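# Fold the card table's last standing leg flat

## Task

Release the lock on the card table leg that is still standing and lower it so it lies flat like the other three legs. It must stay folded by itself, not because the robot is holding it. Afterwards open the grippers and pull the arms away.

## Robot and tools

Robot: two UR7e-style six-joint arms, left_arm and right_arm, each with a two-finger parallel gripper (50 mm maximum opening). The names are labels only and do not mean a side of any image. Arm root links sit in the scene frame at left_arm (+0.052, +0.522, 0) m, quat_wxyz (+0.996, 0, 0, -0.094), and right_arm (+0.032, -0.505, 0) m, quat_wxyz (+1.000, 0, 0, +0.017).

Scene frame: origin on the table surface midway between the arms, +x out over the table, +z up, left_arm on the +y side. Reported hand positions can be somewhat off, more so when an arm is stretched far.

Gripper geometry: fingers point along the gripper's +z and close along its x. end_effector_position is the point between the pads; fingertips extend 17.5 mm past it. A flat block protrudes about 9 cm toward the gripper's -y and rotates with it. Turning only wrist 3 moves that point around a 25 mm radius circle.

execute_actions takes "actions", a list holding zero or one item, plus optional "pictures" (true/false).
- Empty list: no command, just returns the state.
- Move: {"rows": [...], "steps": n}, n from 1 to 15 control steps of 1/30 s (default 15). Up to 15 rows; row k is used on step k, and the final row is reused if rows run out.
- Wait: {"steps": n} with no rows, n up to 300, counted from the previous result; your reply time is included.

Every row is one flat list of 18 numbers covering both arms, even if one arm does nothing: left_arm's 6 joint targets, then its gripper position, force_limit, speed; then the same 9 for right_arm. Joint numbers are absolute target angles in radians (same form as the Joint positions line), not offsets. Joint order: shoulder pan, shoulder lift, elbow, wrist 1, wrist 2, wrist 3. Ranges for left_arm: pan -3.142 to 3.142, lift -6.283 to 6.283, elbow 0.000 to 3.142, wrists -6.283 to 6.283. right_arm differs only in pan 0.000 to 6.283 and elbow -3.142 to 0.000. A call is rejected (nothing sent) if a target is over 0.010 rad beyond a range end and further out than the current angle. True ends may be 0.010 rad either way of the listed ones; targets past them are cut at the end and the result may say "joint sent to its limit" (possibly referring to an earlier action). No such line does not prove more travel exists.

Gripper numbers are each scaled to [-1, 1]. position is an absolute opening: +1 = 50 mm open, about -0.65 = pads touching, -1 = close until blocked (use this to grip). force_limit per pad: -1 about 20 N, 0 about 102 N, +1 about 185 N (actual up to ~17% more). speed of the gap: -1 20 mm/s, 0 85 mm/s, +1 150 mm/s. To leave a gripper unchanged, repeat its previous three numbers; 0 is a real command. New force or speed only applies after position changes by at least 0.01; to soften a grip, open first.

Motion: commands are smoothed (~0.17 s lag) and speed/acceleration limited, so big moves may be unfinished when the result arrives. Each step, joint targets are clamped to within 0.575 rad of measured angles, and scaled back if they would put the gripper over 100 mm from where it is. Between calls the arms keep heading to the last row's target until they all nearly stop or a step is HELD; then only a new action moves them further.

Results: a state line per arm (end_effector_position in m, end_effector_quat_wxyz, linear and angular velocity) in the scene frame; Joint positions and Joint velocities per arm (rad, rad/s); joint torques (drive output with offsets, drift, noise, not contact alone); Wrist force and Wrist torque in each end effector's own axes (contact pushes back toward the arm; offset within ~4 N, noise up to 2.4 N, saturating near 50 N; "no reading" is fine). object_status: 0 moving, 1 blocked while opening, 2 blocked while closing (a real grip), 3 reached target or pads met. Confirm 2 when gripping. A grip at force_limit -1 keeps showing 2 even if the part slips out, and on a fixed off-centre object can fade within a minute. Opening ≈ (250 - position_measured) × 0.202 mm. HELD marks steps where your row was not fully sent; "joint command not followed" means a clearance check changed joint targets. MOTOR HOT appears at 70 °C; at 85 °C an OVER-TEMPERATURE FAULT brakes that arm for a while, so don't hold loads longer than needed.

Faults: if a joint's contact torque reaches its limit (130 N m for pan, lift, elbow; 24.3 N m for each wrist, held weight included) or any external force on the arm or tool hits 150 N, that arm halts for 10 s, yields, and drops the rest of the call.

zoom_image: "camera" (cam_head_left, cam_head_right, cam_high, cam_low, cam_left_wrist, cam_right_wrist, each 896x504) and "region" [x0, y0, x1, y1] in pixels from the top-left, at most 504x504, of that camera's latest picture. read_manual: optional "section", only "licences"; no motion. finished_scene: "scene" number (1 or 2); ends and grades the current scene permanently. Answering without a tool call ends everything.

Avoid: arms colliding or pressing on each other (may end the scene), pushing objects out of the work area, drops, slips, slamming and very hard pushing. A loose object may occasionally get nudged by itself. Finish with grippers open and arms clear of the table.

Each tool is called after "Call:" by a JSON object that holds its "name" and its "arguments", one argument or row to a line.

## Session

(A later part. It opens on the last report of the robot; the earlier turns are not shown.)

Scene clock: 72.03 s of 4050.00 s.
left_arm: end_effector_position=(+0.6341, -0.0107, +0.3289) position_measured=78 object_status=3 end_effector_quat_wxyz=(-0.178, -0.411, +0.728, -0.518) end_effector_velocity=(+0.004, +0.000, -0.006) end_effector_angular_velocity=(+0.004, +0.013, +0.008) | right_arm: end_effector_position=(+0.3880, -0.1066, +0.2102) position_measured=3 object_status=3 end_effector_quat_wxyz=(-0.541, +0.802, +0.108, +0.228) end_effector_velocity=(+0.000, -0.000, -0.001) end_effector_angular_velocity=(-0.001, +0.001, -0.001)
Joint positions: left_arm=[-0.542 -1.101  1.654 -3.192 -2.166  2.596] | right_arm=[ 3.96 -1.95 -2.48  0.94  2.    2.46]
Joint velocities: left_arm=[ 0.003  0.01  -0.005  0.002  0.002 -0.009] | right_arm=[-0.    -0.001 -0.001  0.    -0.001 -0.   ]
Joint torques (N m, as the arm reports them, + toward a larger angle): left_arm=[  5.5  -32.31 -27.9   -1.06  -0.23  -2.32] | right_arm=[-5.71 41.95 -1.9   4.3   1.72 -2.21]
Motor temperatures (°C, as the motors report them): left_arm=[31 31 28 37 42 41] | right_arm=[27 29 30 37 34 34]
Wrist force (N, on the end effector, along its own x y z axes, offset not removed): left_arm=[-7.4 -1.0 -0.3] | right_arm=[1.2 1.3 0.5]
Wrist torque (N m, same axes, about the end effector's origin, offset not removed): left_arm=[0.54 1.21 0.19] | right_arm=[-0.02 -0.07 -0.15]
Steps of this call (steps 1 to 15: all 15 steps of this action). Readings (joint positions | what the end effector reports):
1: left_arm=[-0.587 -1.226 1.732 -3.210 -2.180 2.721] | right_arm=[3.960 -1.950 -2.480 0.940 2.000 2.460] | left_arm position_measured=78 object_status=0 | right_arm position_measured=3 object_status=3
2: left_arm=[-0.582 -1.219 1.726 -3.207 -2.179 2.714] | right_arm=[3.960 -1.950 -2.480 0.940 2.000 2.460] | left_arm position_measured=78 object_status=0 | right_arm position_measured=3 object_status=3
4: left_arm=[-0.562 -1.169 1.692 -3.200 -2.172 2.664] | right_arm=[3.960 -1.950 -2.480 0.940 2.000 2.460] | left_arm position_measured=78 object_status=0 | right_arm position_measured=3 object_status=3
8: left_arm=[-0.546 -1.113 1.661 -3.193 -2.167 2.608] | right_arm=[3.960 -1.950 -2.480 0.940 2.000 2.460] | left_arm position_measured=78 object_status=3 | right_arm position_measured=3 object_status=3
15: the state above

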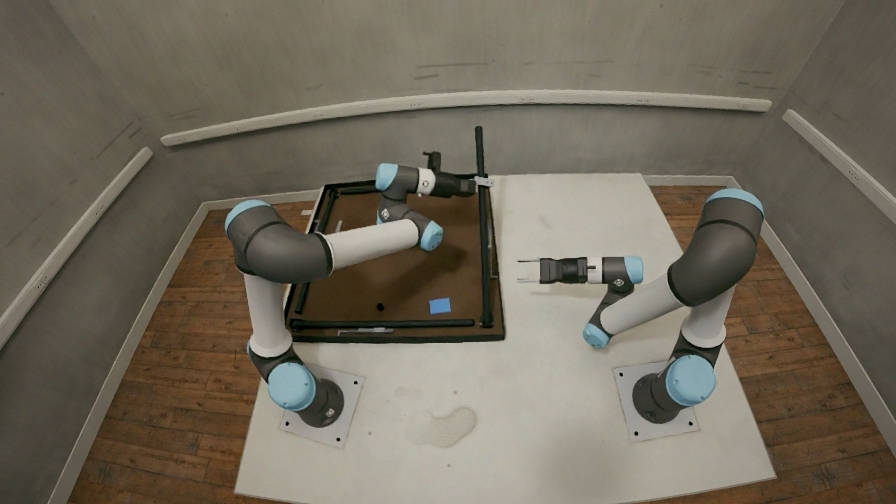

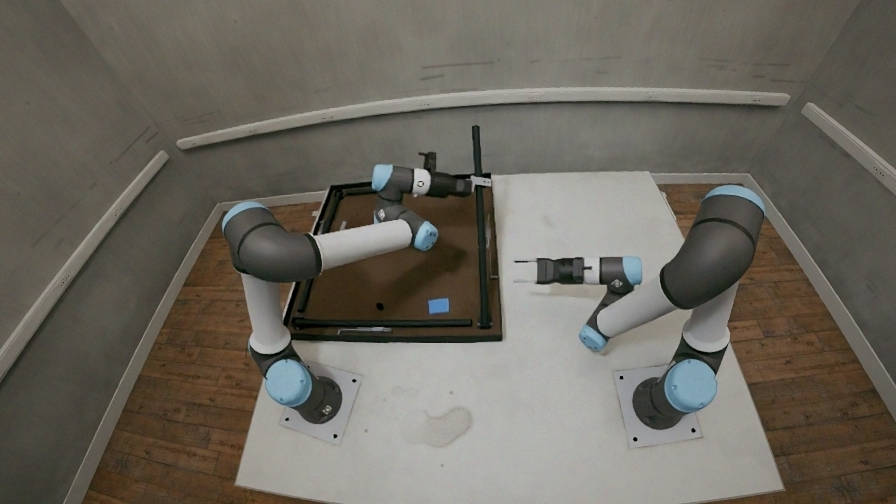

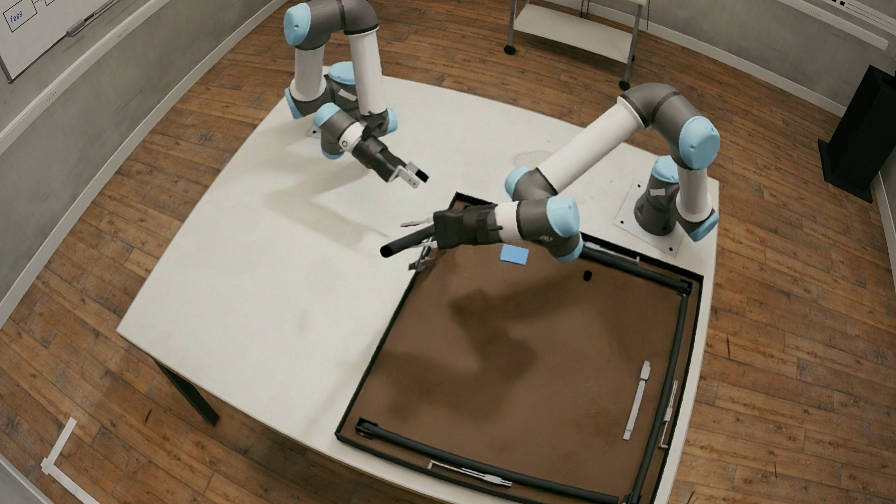

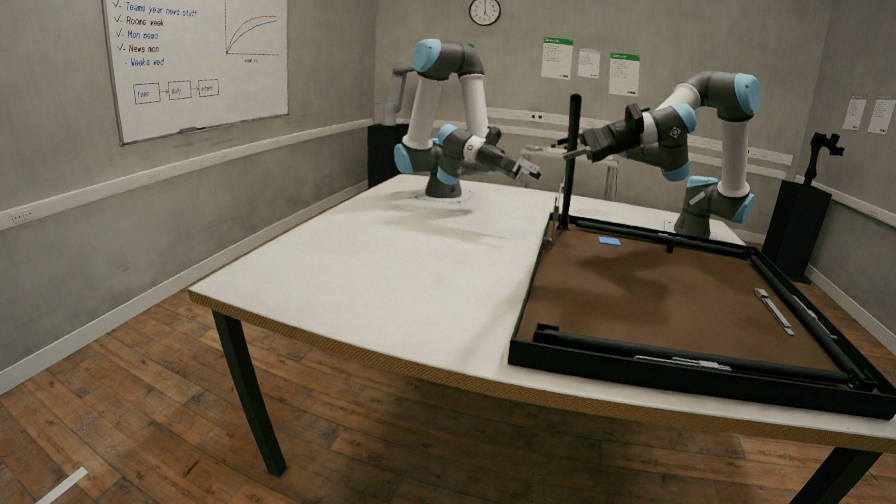

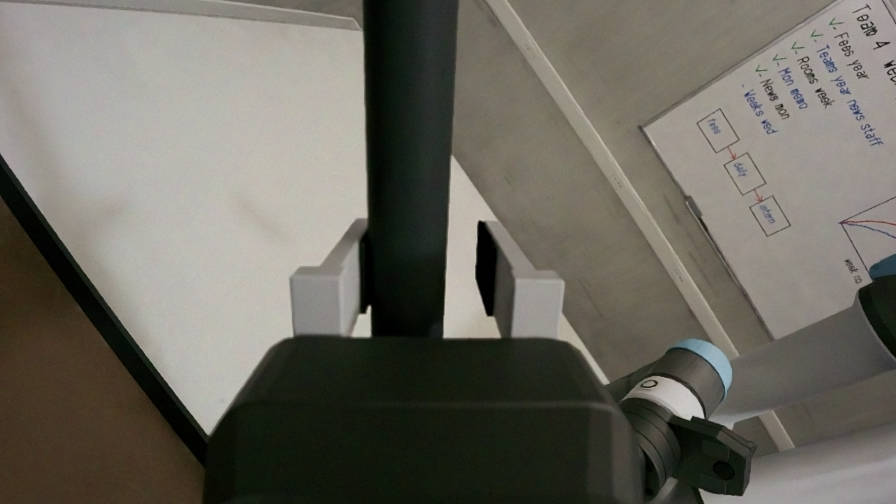

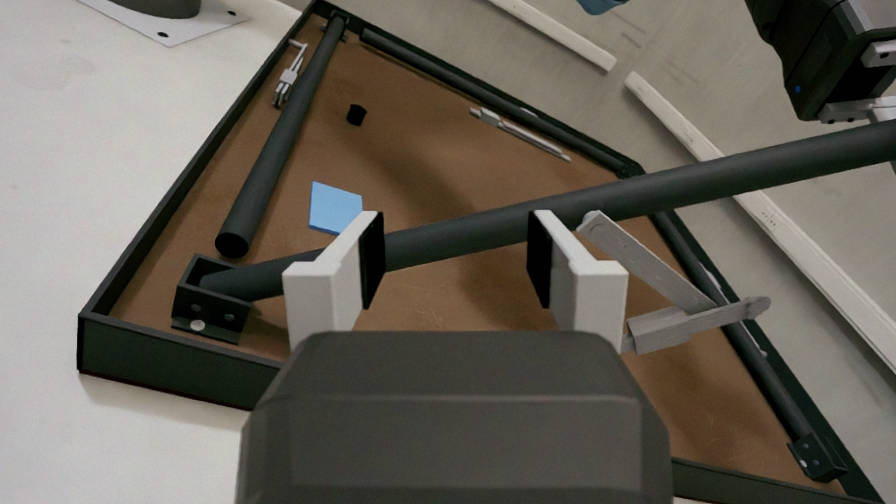

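Call:
{"name": "execute_actions", "arguments": {
  "actions": [
    {"rows":[[-0.497,-0.976,1.579,-3.176,-2.153,2.474,0.5,0,-1,3.96,-1.95,-2.48,0.94,2.0,2.46,1,0,0]],"steps":9}
  ],
  "pictures": false
}}

Call:
{"name": "execute_actions", "arguments": {
  "actions": [
    {"rows":[[-0.497,-0.888,1.53,-3.115,-2.098,2.4,0.5,0,-1,3.96,-1.95,-2.48,0.94,2.0,2.46,1,0,0]],"steps":9}
  ],
  "pictures": false
}}

Call:
{"name": "execute_actions", "arguments": {
  "actions": [
    {"rows":[[-0.499,-0.80,1.481,-3.054,-2.044,2.325,0.5,0,-1,3.96,-1.95,-2.48,0.94,2.0,2.46,1,0,0]],"steps":9}
  ],
  "pictures": false
}}

Call:
{"name": "execute_actions", "arguments": {
  "actions": [
    {"rows":[[-0.502,-0.73,1.44,-3.003,-2.0,2.26,0.5,0,-1,3.96,-1.95,-2.48,0.94,2.0,2.46,1,0,0]]}
  ]
}}

Scene clock: 76.57 s of 4050.00 s.
left_arm: end_effector_position=(+0.6854, -0.0031, +0.2703) position_measured=78 object_status=3 end_effector_quat_wxyz=(-0.198, -0.485, +0.698, -0.487) end_effector_velocity=(+0.041, +0.007, -0.059) end_effector_angular_velocity=(+0.020, +0.134, +0.089) | right_arm: end_effector_position=(+0.3880, -0.1066, +0.2102) position_measured=3 object_status=3 end_effector_quat_wxyz=(-0.541, +0.802, +0.108, +0.228) end_effector_velocity=(-0.000, +0.000, -0.001) end_effector_angular_velocity=(-0.001, +0.001, +0.001)
Joint positions: left_arm=[-0.5   -0.985  1.584 -3.177 -2.154  2.483] | right_arm=[ 3.96 -1.95 -2.48  0.94  2.    2.46]
Joint velocities: left_arm=[ 0.033  0.108 -0.059  0.01   0.01  -0.106] | right_arm=[ 0.    -0.001 -0.001  0.     0.001 -0.   ]
Joint torques (N m, as the arm reports them, + toward a larger angle): left_arm=[  7.02 -45.37 -29.9   -2.65   0.2   -1.72] | right_arm=[-5.12 42.28 -1.18  4.3   1.67 -2.15]
Motor temperatures (°C, as the motors report them): left_arm=[31 31 28 37 42 41] | right_arm=[27 29 30 37 34 34]
Wrist force (N, on the end effector, along its own x y z axes, offset not removed): left_arm=[-1.5 -1.2 2.8] | right_arm=[0.7 0.8 2.3]
Wrist torque (N m, same axes, about the end effector's origin, offset not removed): left_arm=[-0.29 -0.15 -0.24] | right_arm=[-0.04 0.09 -0.20]
Steps of this call (steps 1 to 15: the robot went on to your last target; steps 16 to 90: nothing new was sent; then 1.23 s passed at rest; steps 91 to 99: all 9 steps of this action). Readings (joint positions | what the end effector reports):
91: left_arm=[-0.542 -1.100 1.654 -3.192 -2.166 2.595] | right_arm=[3.960 -1.950 -2.480 0.940 2.000 2.460] | left_arm position_measured=78 object_status=3 | right_arm position_measured=3 object_status=3
92: left_arm=[-0.538 -1.095 1.649 -3.190 -2.165 2.590] | right_arm=[3.960 -1.950 -2.480 0.940 2.000 2.460] | left_arm position_measured=78 object_status=3 | right_arm position_measured=3 object_status=3
94: left_arm=[-0.518 -1.046 1.616 -3.183 -2.159 2.542] | right_arm=[3.960 -1.950 -2.480 0.940 2.000 2.460] | left_arm position_measured=78 object_status=3 | right_arm position_measured=3 object_status=3
98: left_arm=[-0.501 -0.989 1.586 -3.177 -2.154 2.487] | right_arm=[3.960 -1.950 -2.480 0.940 2.000 2.460] | left_arm position_measured=78 object_status=3 | right_arm position_measured=3 object_status=3
99: the state above

Scene clock: 76.87 s of 4050.00 s.
left_arm: end_effector_position=(+0.7137, -0.0057, +0.2034) position_measured=78 object_status=3 end_effector_quat_wxyz=(+0.203, +0.549, -0.681, +0.440) end_effector_velocity=(+0.019, -0.001, -0.055) end_effector_angular_velocity=(+0.057, +0.094, +0.065) | right_arm: end_effector_position=(+0.3880, -0.1066, +0.2102) position_measured=3 object_status=3 end_effector_quat_wxyz=(-0.541, +0.802, +0.108, +0.228) end_effector_velocity=(-0.001, -0.000, +0.000) end_effector_angular_velocity=(-0.000, +0.000, +0.001)
Joint positions: left_arm=[-0.497 -0.894  1.533 -3.119 -2.101  2.405] | right_arm=[ 3.96 -1.95 -2.48  0.94  2.    2.46]
Joint velocities: left_arm=[ 0.001  0.072 -0.038  0.045  0.042 -0.06 ] | right_arm=[ 0.001  0.002 -0.001 -0.001 -0.     0.   ]
Joint torques (N m, as the arm reports them, + toward a larger angle): left_arm=[  6.63 -42.96 -28.56  -2.24  -0.69  -2.24] | right_arm=[-5.88 42.86 -2.62  4.33  1.58 -2.13]
Motor temperatures (°C, as the motors report them): left_arm=[31 31 28 37 42 41] | right_arm=[27 29 30 37 34 34]
Wrist force (N, on the end effector, along its own x y z axes, offset not removed): left_arm=[-0.6 -8.2 0.4] | right_arm=[-0.9 2.7 2.2]
Wrist torque (N m, same axes, about the end effector's origin, offset not removed): left_arm=[-0.86 -0.53 0.03] | right_arm=[0.36 0.39 -0.11]
Steps of this call (steps 1 to 9: all 9 steps of this action). Readings (joint positions | what the end effector reports):
1: left_arm=[-0.499 -0.982 1.582 -3.177 -2.153 2.480] | right_arm=[3.960 -1.950 -2.480 0.940 2.000 2.460] | left_arm position_measured=78 object_status=3 | right_arm position_measured=3 object_status=3
2: left_arm=[-0.498 -0.975 1.577 -3.172 -2.149 2.473] | right_arm=[3.960 -1.950 -2.480 0.940 2.000 2.460] | left_arm position_measured=78 object_status=3 | right_arm position_measured=3 object_status=3
4: left_arm=[-0.498 -0.935 1.554 -3.144 -2.124 2.438] | right_arm=[3.960 -1.950 -2.480 0.940 2.000 2.460] | left_arm position_measured=78 object_status=3 | right_arm position_measured=3 object_status=3
8: left_arm=[-0.497 -0.897 1.535 -3.121 -2.103 2.407] | right_arm=[3.960 -1.950 -2.480 0.940 2.000 2.460] | left_arm position_measured=78 object_status=3 | right_arm position_measured=3 object_status=3
9: the state above

Scene clock: 77.17 s of 4050.00 s.
left_arm: end_effector_position=(+0.7343, -0.0057, +0.1347) position_measured=78 object_status=3 end_effector_quat_wxyz=(+0.203, +0.608, -0.661, +0.390) end_effector_velocity=(+0.013, +0.001, -0.057) end_effector_angular_velocity=(+0.061, +0.091, +0.065) | right_arm: end_effector_position=(+0.3880, -0.1066, +0.2102) position_measured=3 object_status=3 end_effector_quat_wxyz=(-0.541, +0.802, +0.108, +0.228) end_effector_velocity=(+0.001, +0.000, +0.000) end_effector_angular_velocity=(+0.000, -0.001, -0.001)
Joint positions: left_arm=[-0.499 -0.806  1.484 -3.058 -2.047  2.33 ] | right_arm=[ 3.96 -1.95 -2.48  0.94  2.    2.46]
Joint velocities: left_arm=[-0.002  0.072 -0.038  0.046  0.041 -0.06 ] | right_arm=[-0.    -0.     0.001 -0.    -0.    -0.   ]
Joint torques (N m, as the arm reports them, + toward a larger angle): left_arm=[ -9.02 -48.85 -30.9   -2.63   0.06  -2.48] | right_arm=[-6.07 42.31 -1.54  4.17  1.63 -1.99]
Motor temperatures (°C, as the motors report them): left_arm=[31 31 28 37 42 41] | right_arm=[27 29 30 37 34 34]
Wrist force (N, on the end effector, along its own x y z axes, offset not removed): left_arm=[-5.2 -2.1 5.4] | right_arm=[-0.2 1.4 0.4]
Wrist torque (N m, same axes, about the end effector's origin, offset not removed): left_arm=[-0.18 0.51 -0.06] | right_arm=[0.06 0.29 -0.14]
Steps of this call (steps 1 to 9: all 9 steps of this action). Readings (joint positions | what the end effector reports):
1: left_arm=[-0.497 -0.892 1.532 -3.117 -2.100 2.403] | right_arm=[3.960 -1.950 -2.480 0.940 2.000 2.460] | left_arm position_measured=78 object_status=3 | right_arm position_measured=3 object_status=3
2: left_arm=[-0.497 -0.886 1.527 -3.112 -2.095 2.397] | right_arm=[3.960 -1.950 -2.480 0.940 2.000 2.460] | left_arm position_measured=78 object_status=3 | right_arm position_measured=3 object_status=3
4: left_arm=[-0.498 -0.846 1.504 -3.084 -2.070 2.363] | right_arm=[3.960 -1.950 -2.480 0.940 2.000 2.460] | left_arm position_measured=78 object_status=3 | right_arm position_measured=3 object_status=3
8: left_arm=[-0.499 -0.809 1.486 -3.060 -2.049 2.332] | right_arm=[3.960 -1.950 -2.480 0.940 2.000 2.460] | left_arm position_measured=78 object_status=3 | right_arm position_measured=3 object_status=3
9: the state above

Scene clock: 77.67 s of 4050.00 s.
left_arm: end_effector_position=(+0.7472, -0.0031, +0.0750) position_measured=78 object_status=3 end_effector_quat_wxyz=(+0.199, +0.657, -0.640, +0.345) end_effector_velocity=(+0.000, -0.000, -0.003) end_effector_angular_velocity=(+0.003, +0.006, +0.003) | right_arm: end_effector_position=(+0.3880, -0.1066, +0.2102) position_measured=3 object_status=3 end_effector_quat_wxyz=(-0.541, +0.802, +0.108, +0.228) end_effector_velocity=(-0.000, -0.000, +0.000) end_effector_angular_velocity=(+0.001, -0.000, +0.000)
Joint positions: left_arm=[-0.502 -0.73   1.44  -3.003 -2.     2.26 ] | right_arm=[ 3.96 -1.95 -2.48  0.94  2.    2.46]
Joint velocities: left_arm=[-0.     0.005 -0.003  0.003  0.001 -0.004] | right_arm=[ 0.     0.001 -0.001  0.001  0.     0.   ]
Joint torques (N m, as the arm reports them, + toward a larger angle): left_arm=[ -9.93 -45.81 -30.45  -2.44   0.85  -2.15] | right_arm=[-4.81 42.29 -1.56  4.31  1.79 -2.22]
Motor temperatures (°C, as the motors report them): left_arm=[31 31 28 37 42 41] | right_arm=[27 29 30 37 34 34]
Wrist force (N, on the end effector, along its own x y z axes, offset not removed): left_arm=[-4.1 -2.1 1.6] | right_arm=[-0.1 2.1 0.8]
Wrist torque (N m, same axes, about the end effector's origin, offset not removed): left_arm=[-0.67 0.34 -0.20] | right_arm=[0.26 0.19 -0.21]
Steps of this call (steps 1 to 15: all 15 steps of this action). Readings (joint positions | what the end effector reports):
1: left_arm=[-0.499 -0.804 1.483 -3.057 -2.046 2.328] | right_arm=[3.960 -1.950 -2.480 0.940 2.000 2.460] | left_arm position_measured=78 object_status=3 | right_arm position_measured=3 object_status=3
2: left_arm=[-0.499 -0.798 1.478 -3.051 -2.041 2.322] | right_arm=[3.960 -1.950 -2.480 0.940 2.000 2.460] | left_arm position_measured=78 object_status=3 | right_arm position_measured=3 object_status=3
4: left_arm=[-0.501 -0.765 1.459 -3.027 -2.021 2.292] | right_arm=[3.960 -1.950 -2.480 0.940 2.000 2.460] | left_arm position_measured=78 object_status=3 | right_arm position_measured=3 object_status=3
8: left_arm=[-0.502 -0.737 1.444 -3.008 -2.004 2.266] | right_arm=[3.960 -1.950 -2.480 0.940 2.000 2.460] | left_arm position_measured=78 object_status=3 | right_arm position_measured=3 object_status=3
15: the state above

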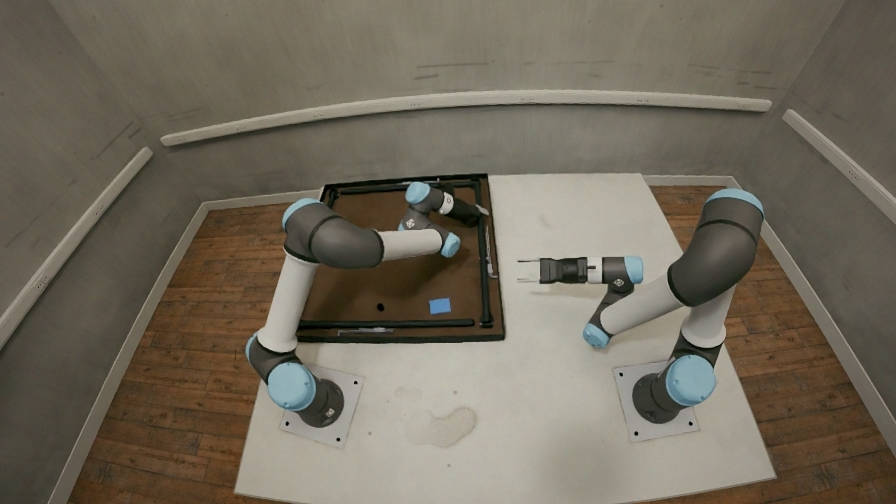

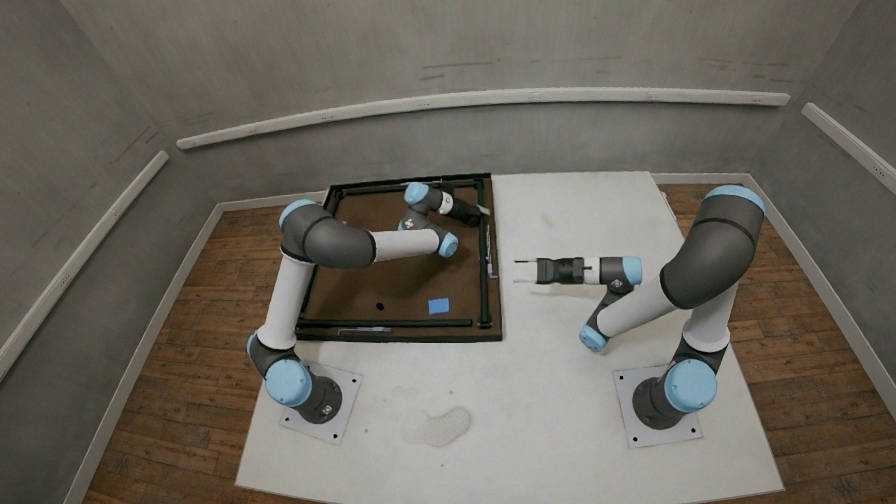

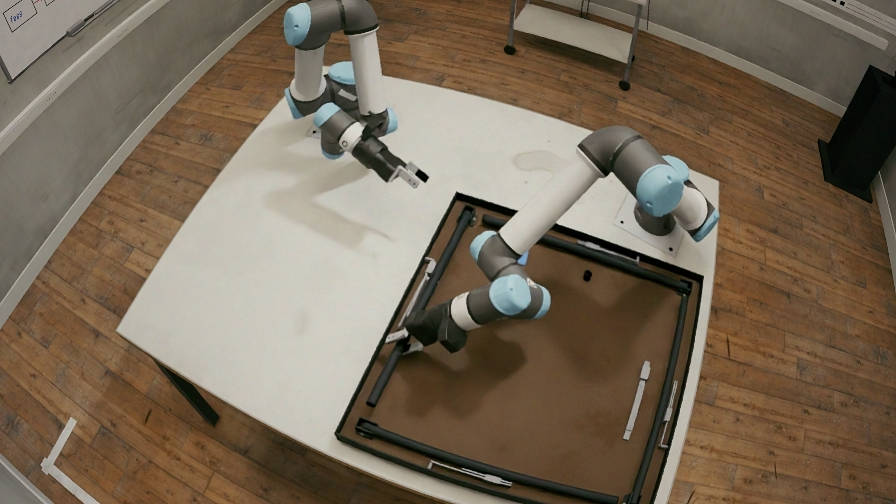

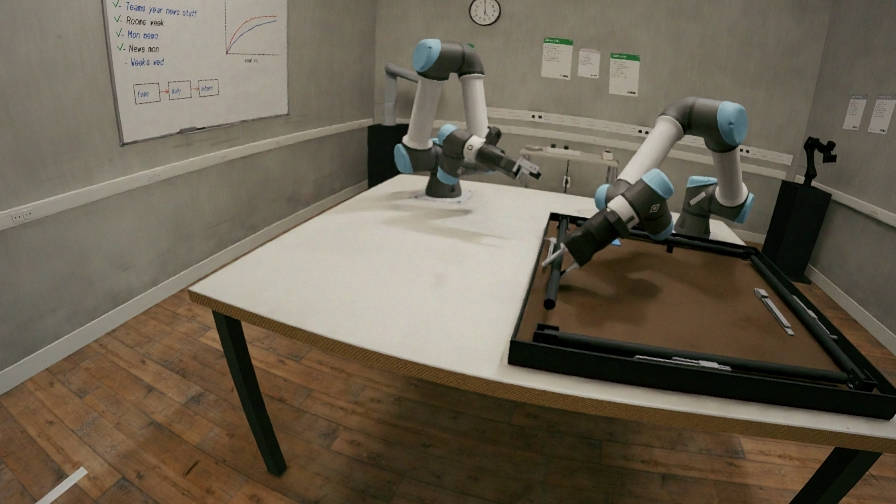

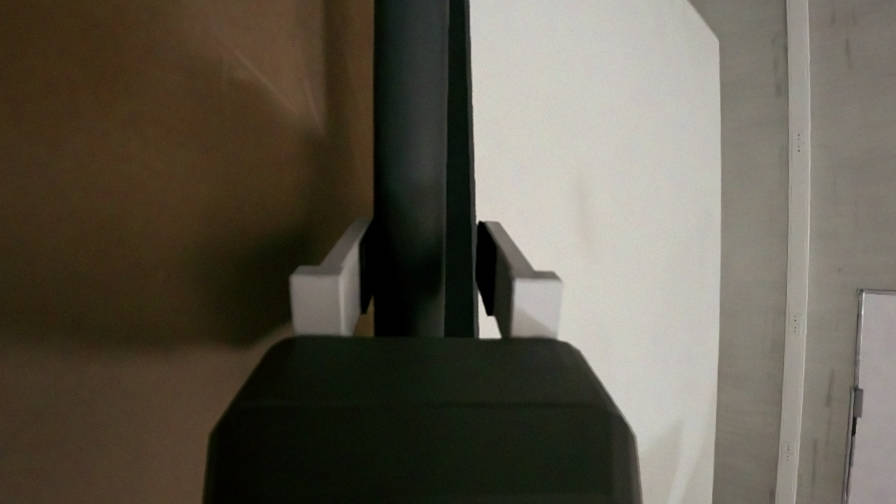

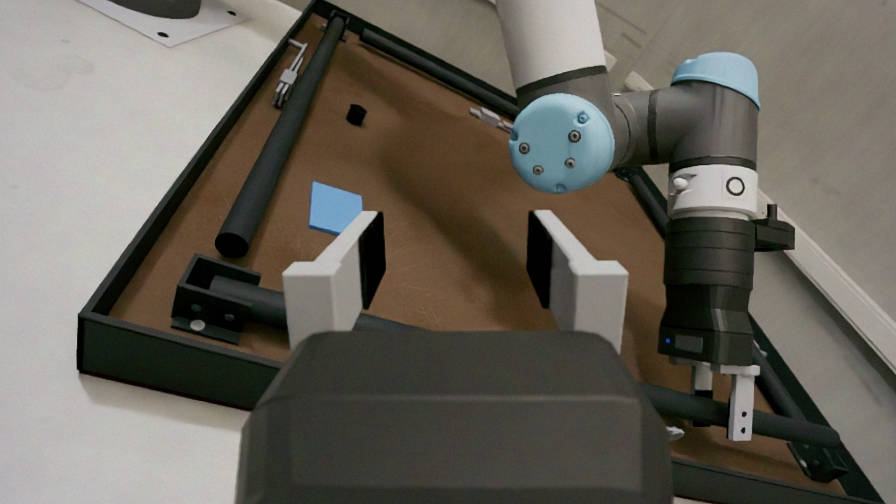

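Call:
{"name": "execute_actions", "arguments": {
  "actions": [
    {"rows":[[-0.499,-0.702,1.432,-2.993,-1.989,2.25,0.5,0,-1,3.96,-1.95,-2.48,0.94,2.0,2.46,1,0,0]]}
  ]
}}

Scene clock: 90.17 s of 4050.00 s.
left_arm: end_effector_position=(+0.7509, -0.0001, +0.0569) position_measured=78 object_status=3 end_effector_quat_wxyz=(+0.198, +0.667, -0.636, +0.336) end_effector_velocity=(+0.000, +0.000, +0.000) end_effector_angular_velocity=(+0.000, +0.000, +0.000) | right_arm: end_effector_position=(+0.3880, -0.1066, +0.2102) position_measured=3 object_status=3 end_effector_quat_wxyz=(-0.541, +0.802, +0.108, +0.228) end_effector_velocity=(+0.000, -0.000, -0.001) end_effector_angular_velocity=(-0.001, +0.001, -0.001)
Joint positions: left_arm=[-0.499 -0.706  1.431 -2.998 -1.992  2.25 ] | right_arm=[ 3.96 -1.95 -2.48  0.94  2.    2.46]
Joint velocities: left_arm=[-0. -0.  0.  0.  0. -0.] | right_arm=[-0.    -0.001 -0.    -0.    -0.    -0.   ]
Joint torques (N m, as the arm reports them, + toward a larger angle): left_arm=[  0.   -17.29  -2.63   7.91   5.02  -0.17] | right_arm=[-4.85 42.39 -1.6   3.97  1.5  -2.14]
Motor temperatures (°C, as the motors report them): left_arm=[31 31 28 37 42 41] | right_arm=[27 29 30 37 34 34]
Wrist force (N, on the end effector, along its own x y z axes, offset not removed): left_arm=[34.3 2.7 -48.4] | right_arm=[0.6 0.1 3.2]
Wrist torque (N m, same axes, about the end effector's origin, offset not removed): left_arm=[-0.67 0.39 -0.72] | right_arm=[-0.02 0.06 -0.11]
TORQUE FAULT: the external load on joint 4 (wrist 1) of the left arm reached its load limit, and that arm stopped for 10 seconds. A torque fault stops only its own arm. That arm's remaining commands of this call were not run. That arm holds where it stopped, with its grip as last carried out, and accepts commands again: back off and push less far. That arm stops again, at the same cost, whenever a joint's load reaches its limit.
The stop of the left arm began at step 75 of this call (marked STOPPED below). From that step on that arm followed nothing that you had sent. 5 of its steps, steps kept back included, did not run and will not run. Nothing is kept back now, and the robot has no last target.
Steps of this call (steps 1 to 15: the robot went on to your last target; steps 16 to 64: nothing new was sent; steps 65 to 79: all 15 steps of this action; steps 80 to 375: the stop continued). Readings (joint positions | what the end effector reports):
65: left_arm=[-0.502 -0.730 1.440 -3.003 -2.000 2.260] | right_arm=[3.960 -1.950 -2.480 0.940 2.000 2.460] | left_arm position_measured=78 object_status=3 | right_arm position_measured=3 object_status=3
66: left_arm=[-0.502 -0.727 1.439 -3.002 -1.999 2.259] | right_arm=[3.960 -1.950 -2.480 0.940 2.000 2.460] | left_arm position_measured=78 object_status=3 | right_arm position_measured=3 object_status=3
68: left_arm=[-0.501 -0.714 1.436 -2.997 -1.994 2.254] | right_arm=[3.960 -1.950 -2.480 0.940 2.000 2.460] | left_arm position_measured=78 object_status=3 | right_arm position_measured=3 object_status=3
72: left_arm=[-0.499 -0.705 1.432 -2.996 -1.991 2.251] | right_arm=[3.960 -1.950 -2.480 0.940 2.000 2.460] | left_arm position_measured=78 object_status=3 | right_arm position_measured=3 object_status=3
75: left_arm=[-0.499 -0.705 1.431 -2.997 -1.992 2.250] | right_arm=[3.960 -1.950 -2.480 0.940 2.000 2.460] | left_arm position_measured=78 object_status=3 | right_arm position_measured=3 object_status=3 STOPPED (the left arm)
375: the state above

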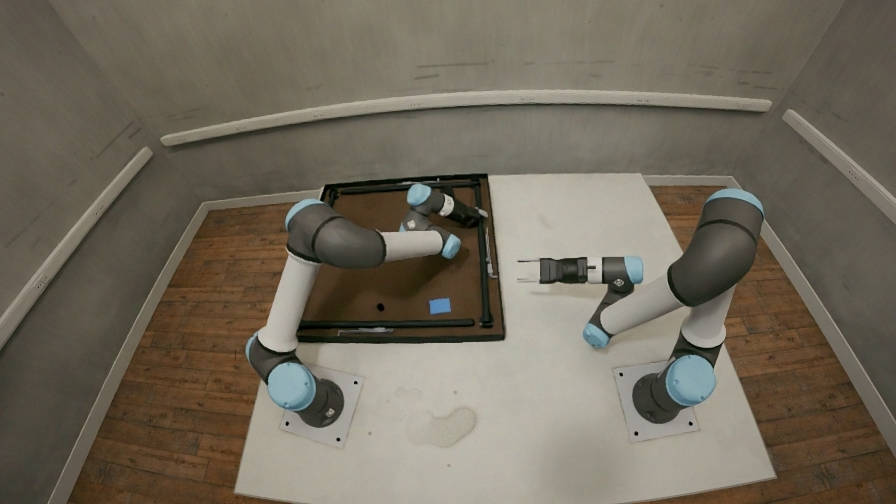

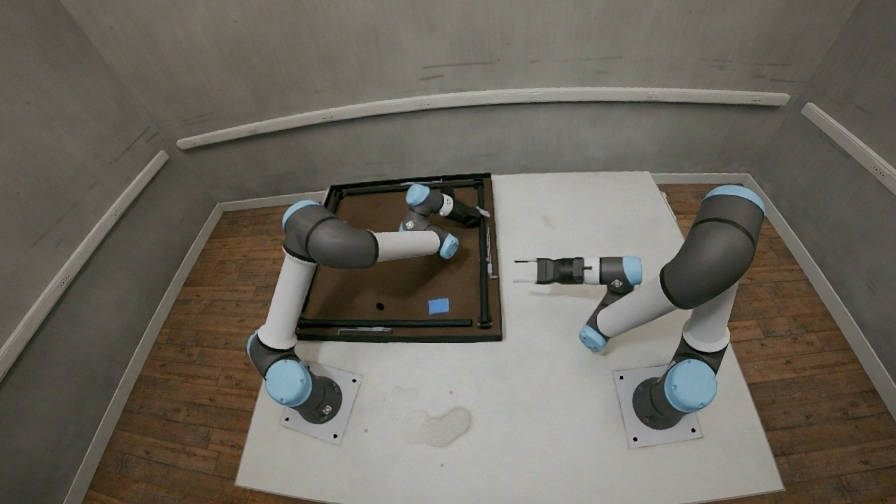

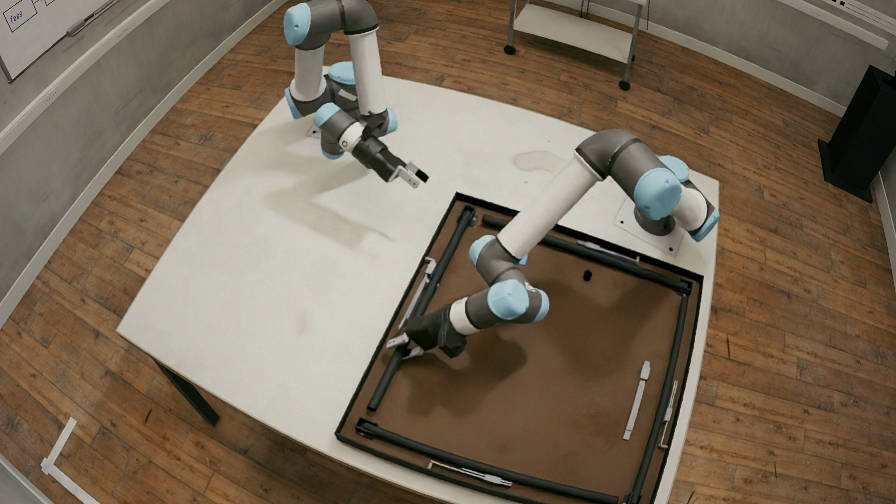

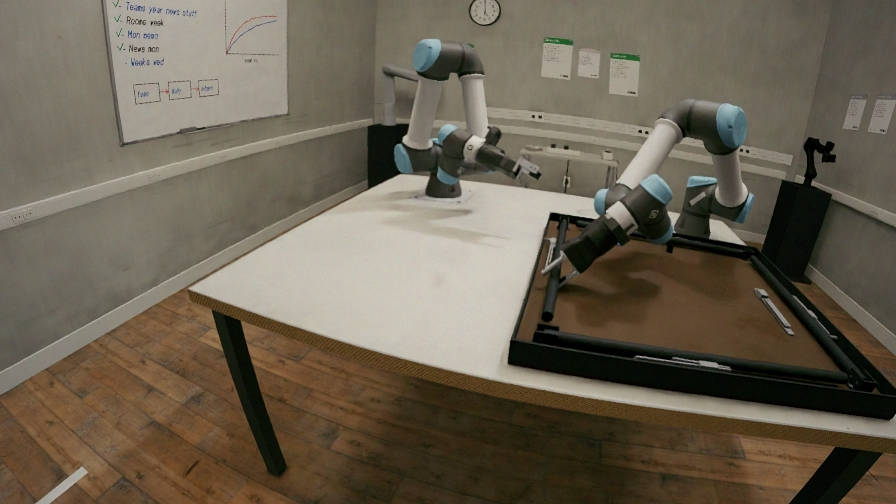

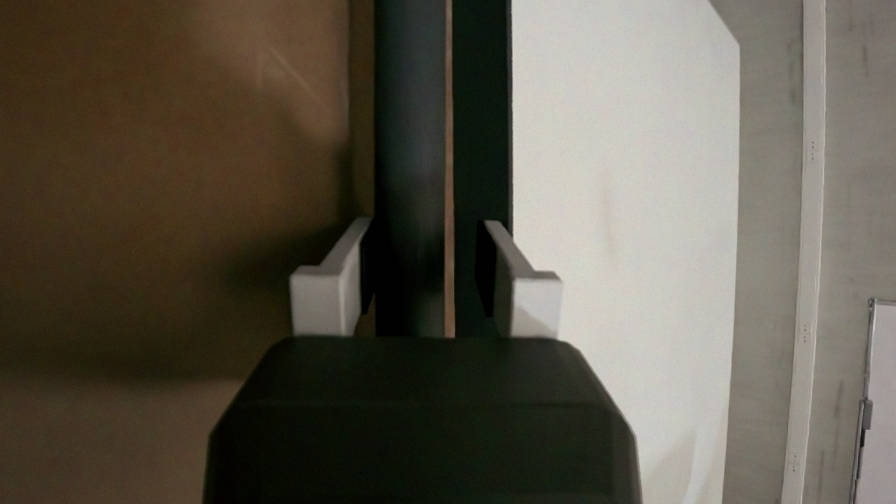

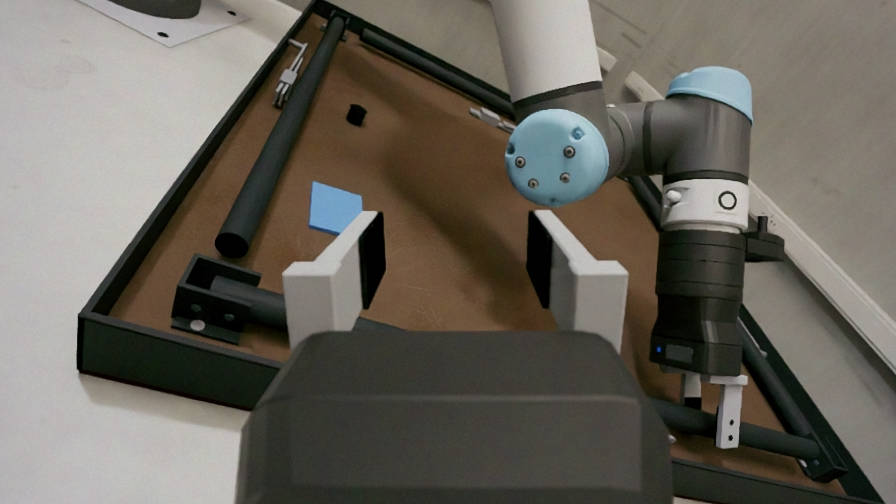

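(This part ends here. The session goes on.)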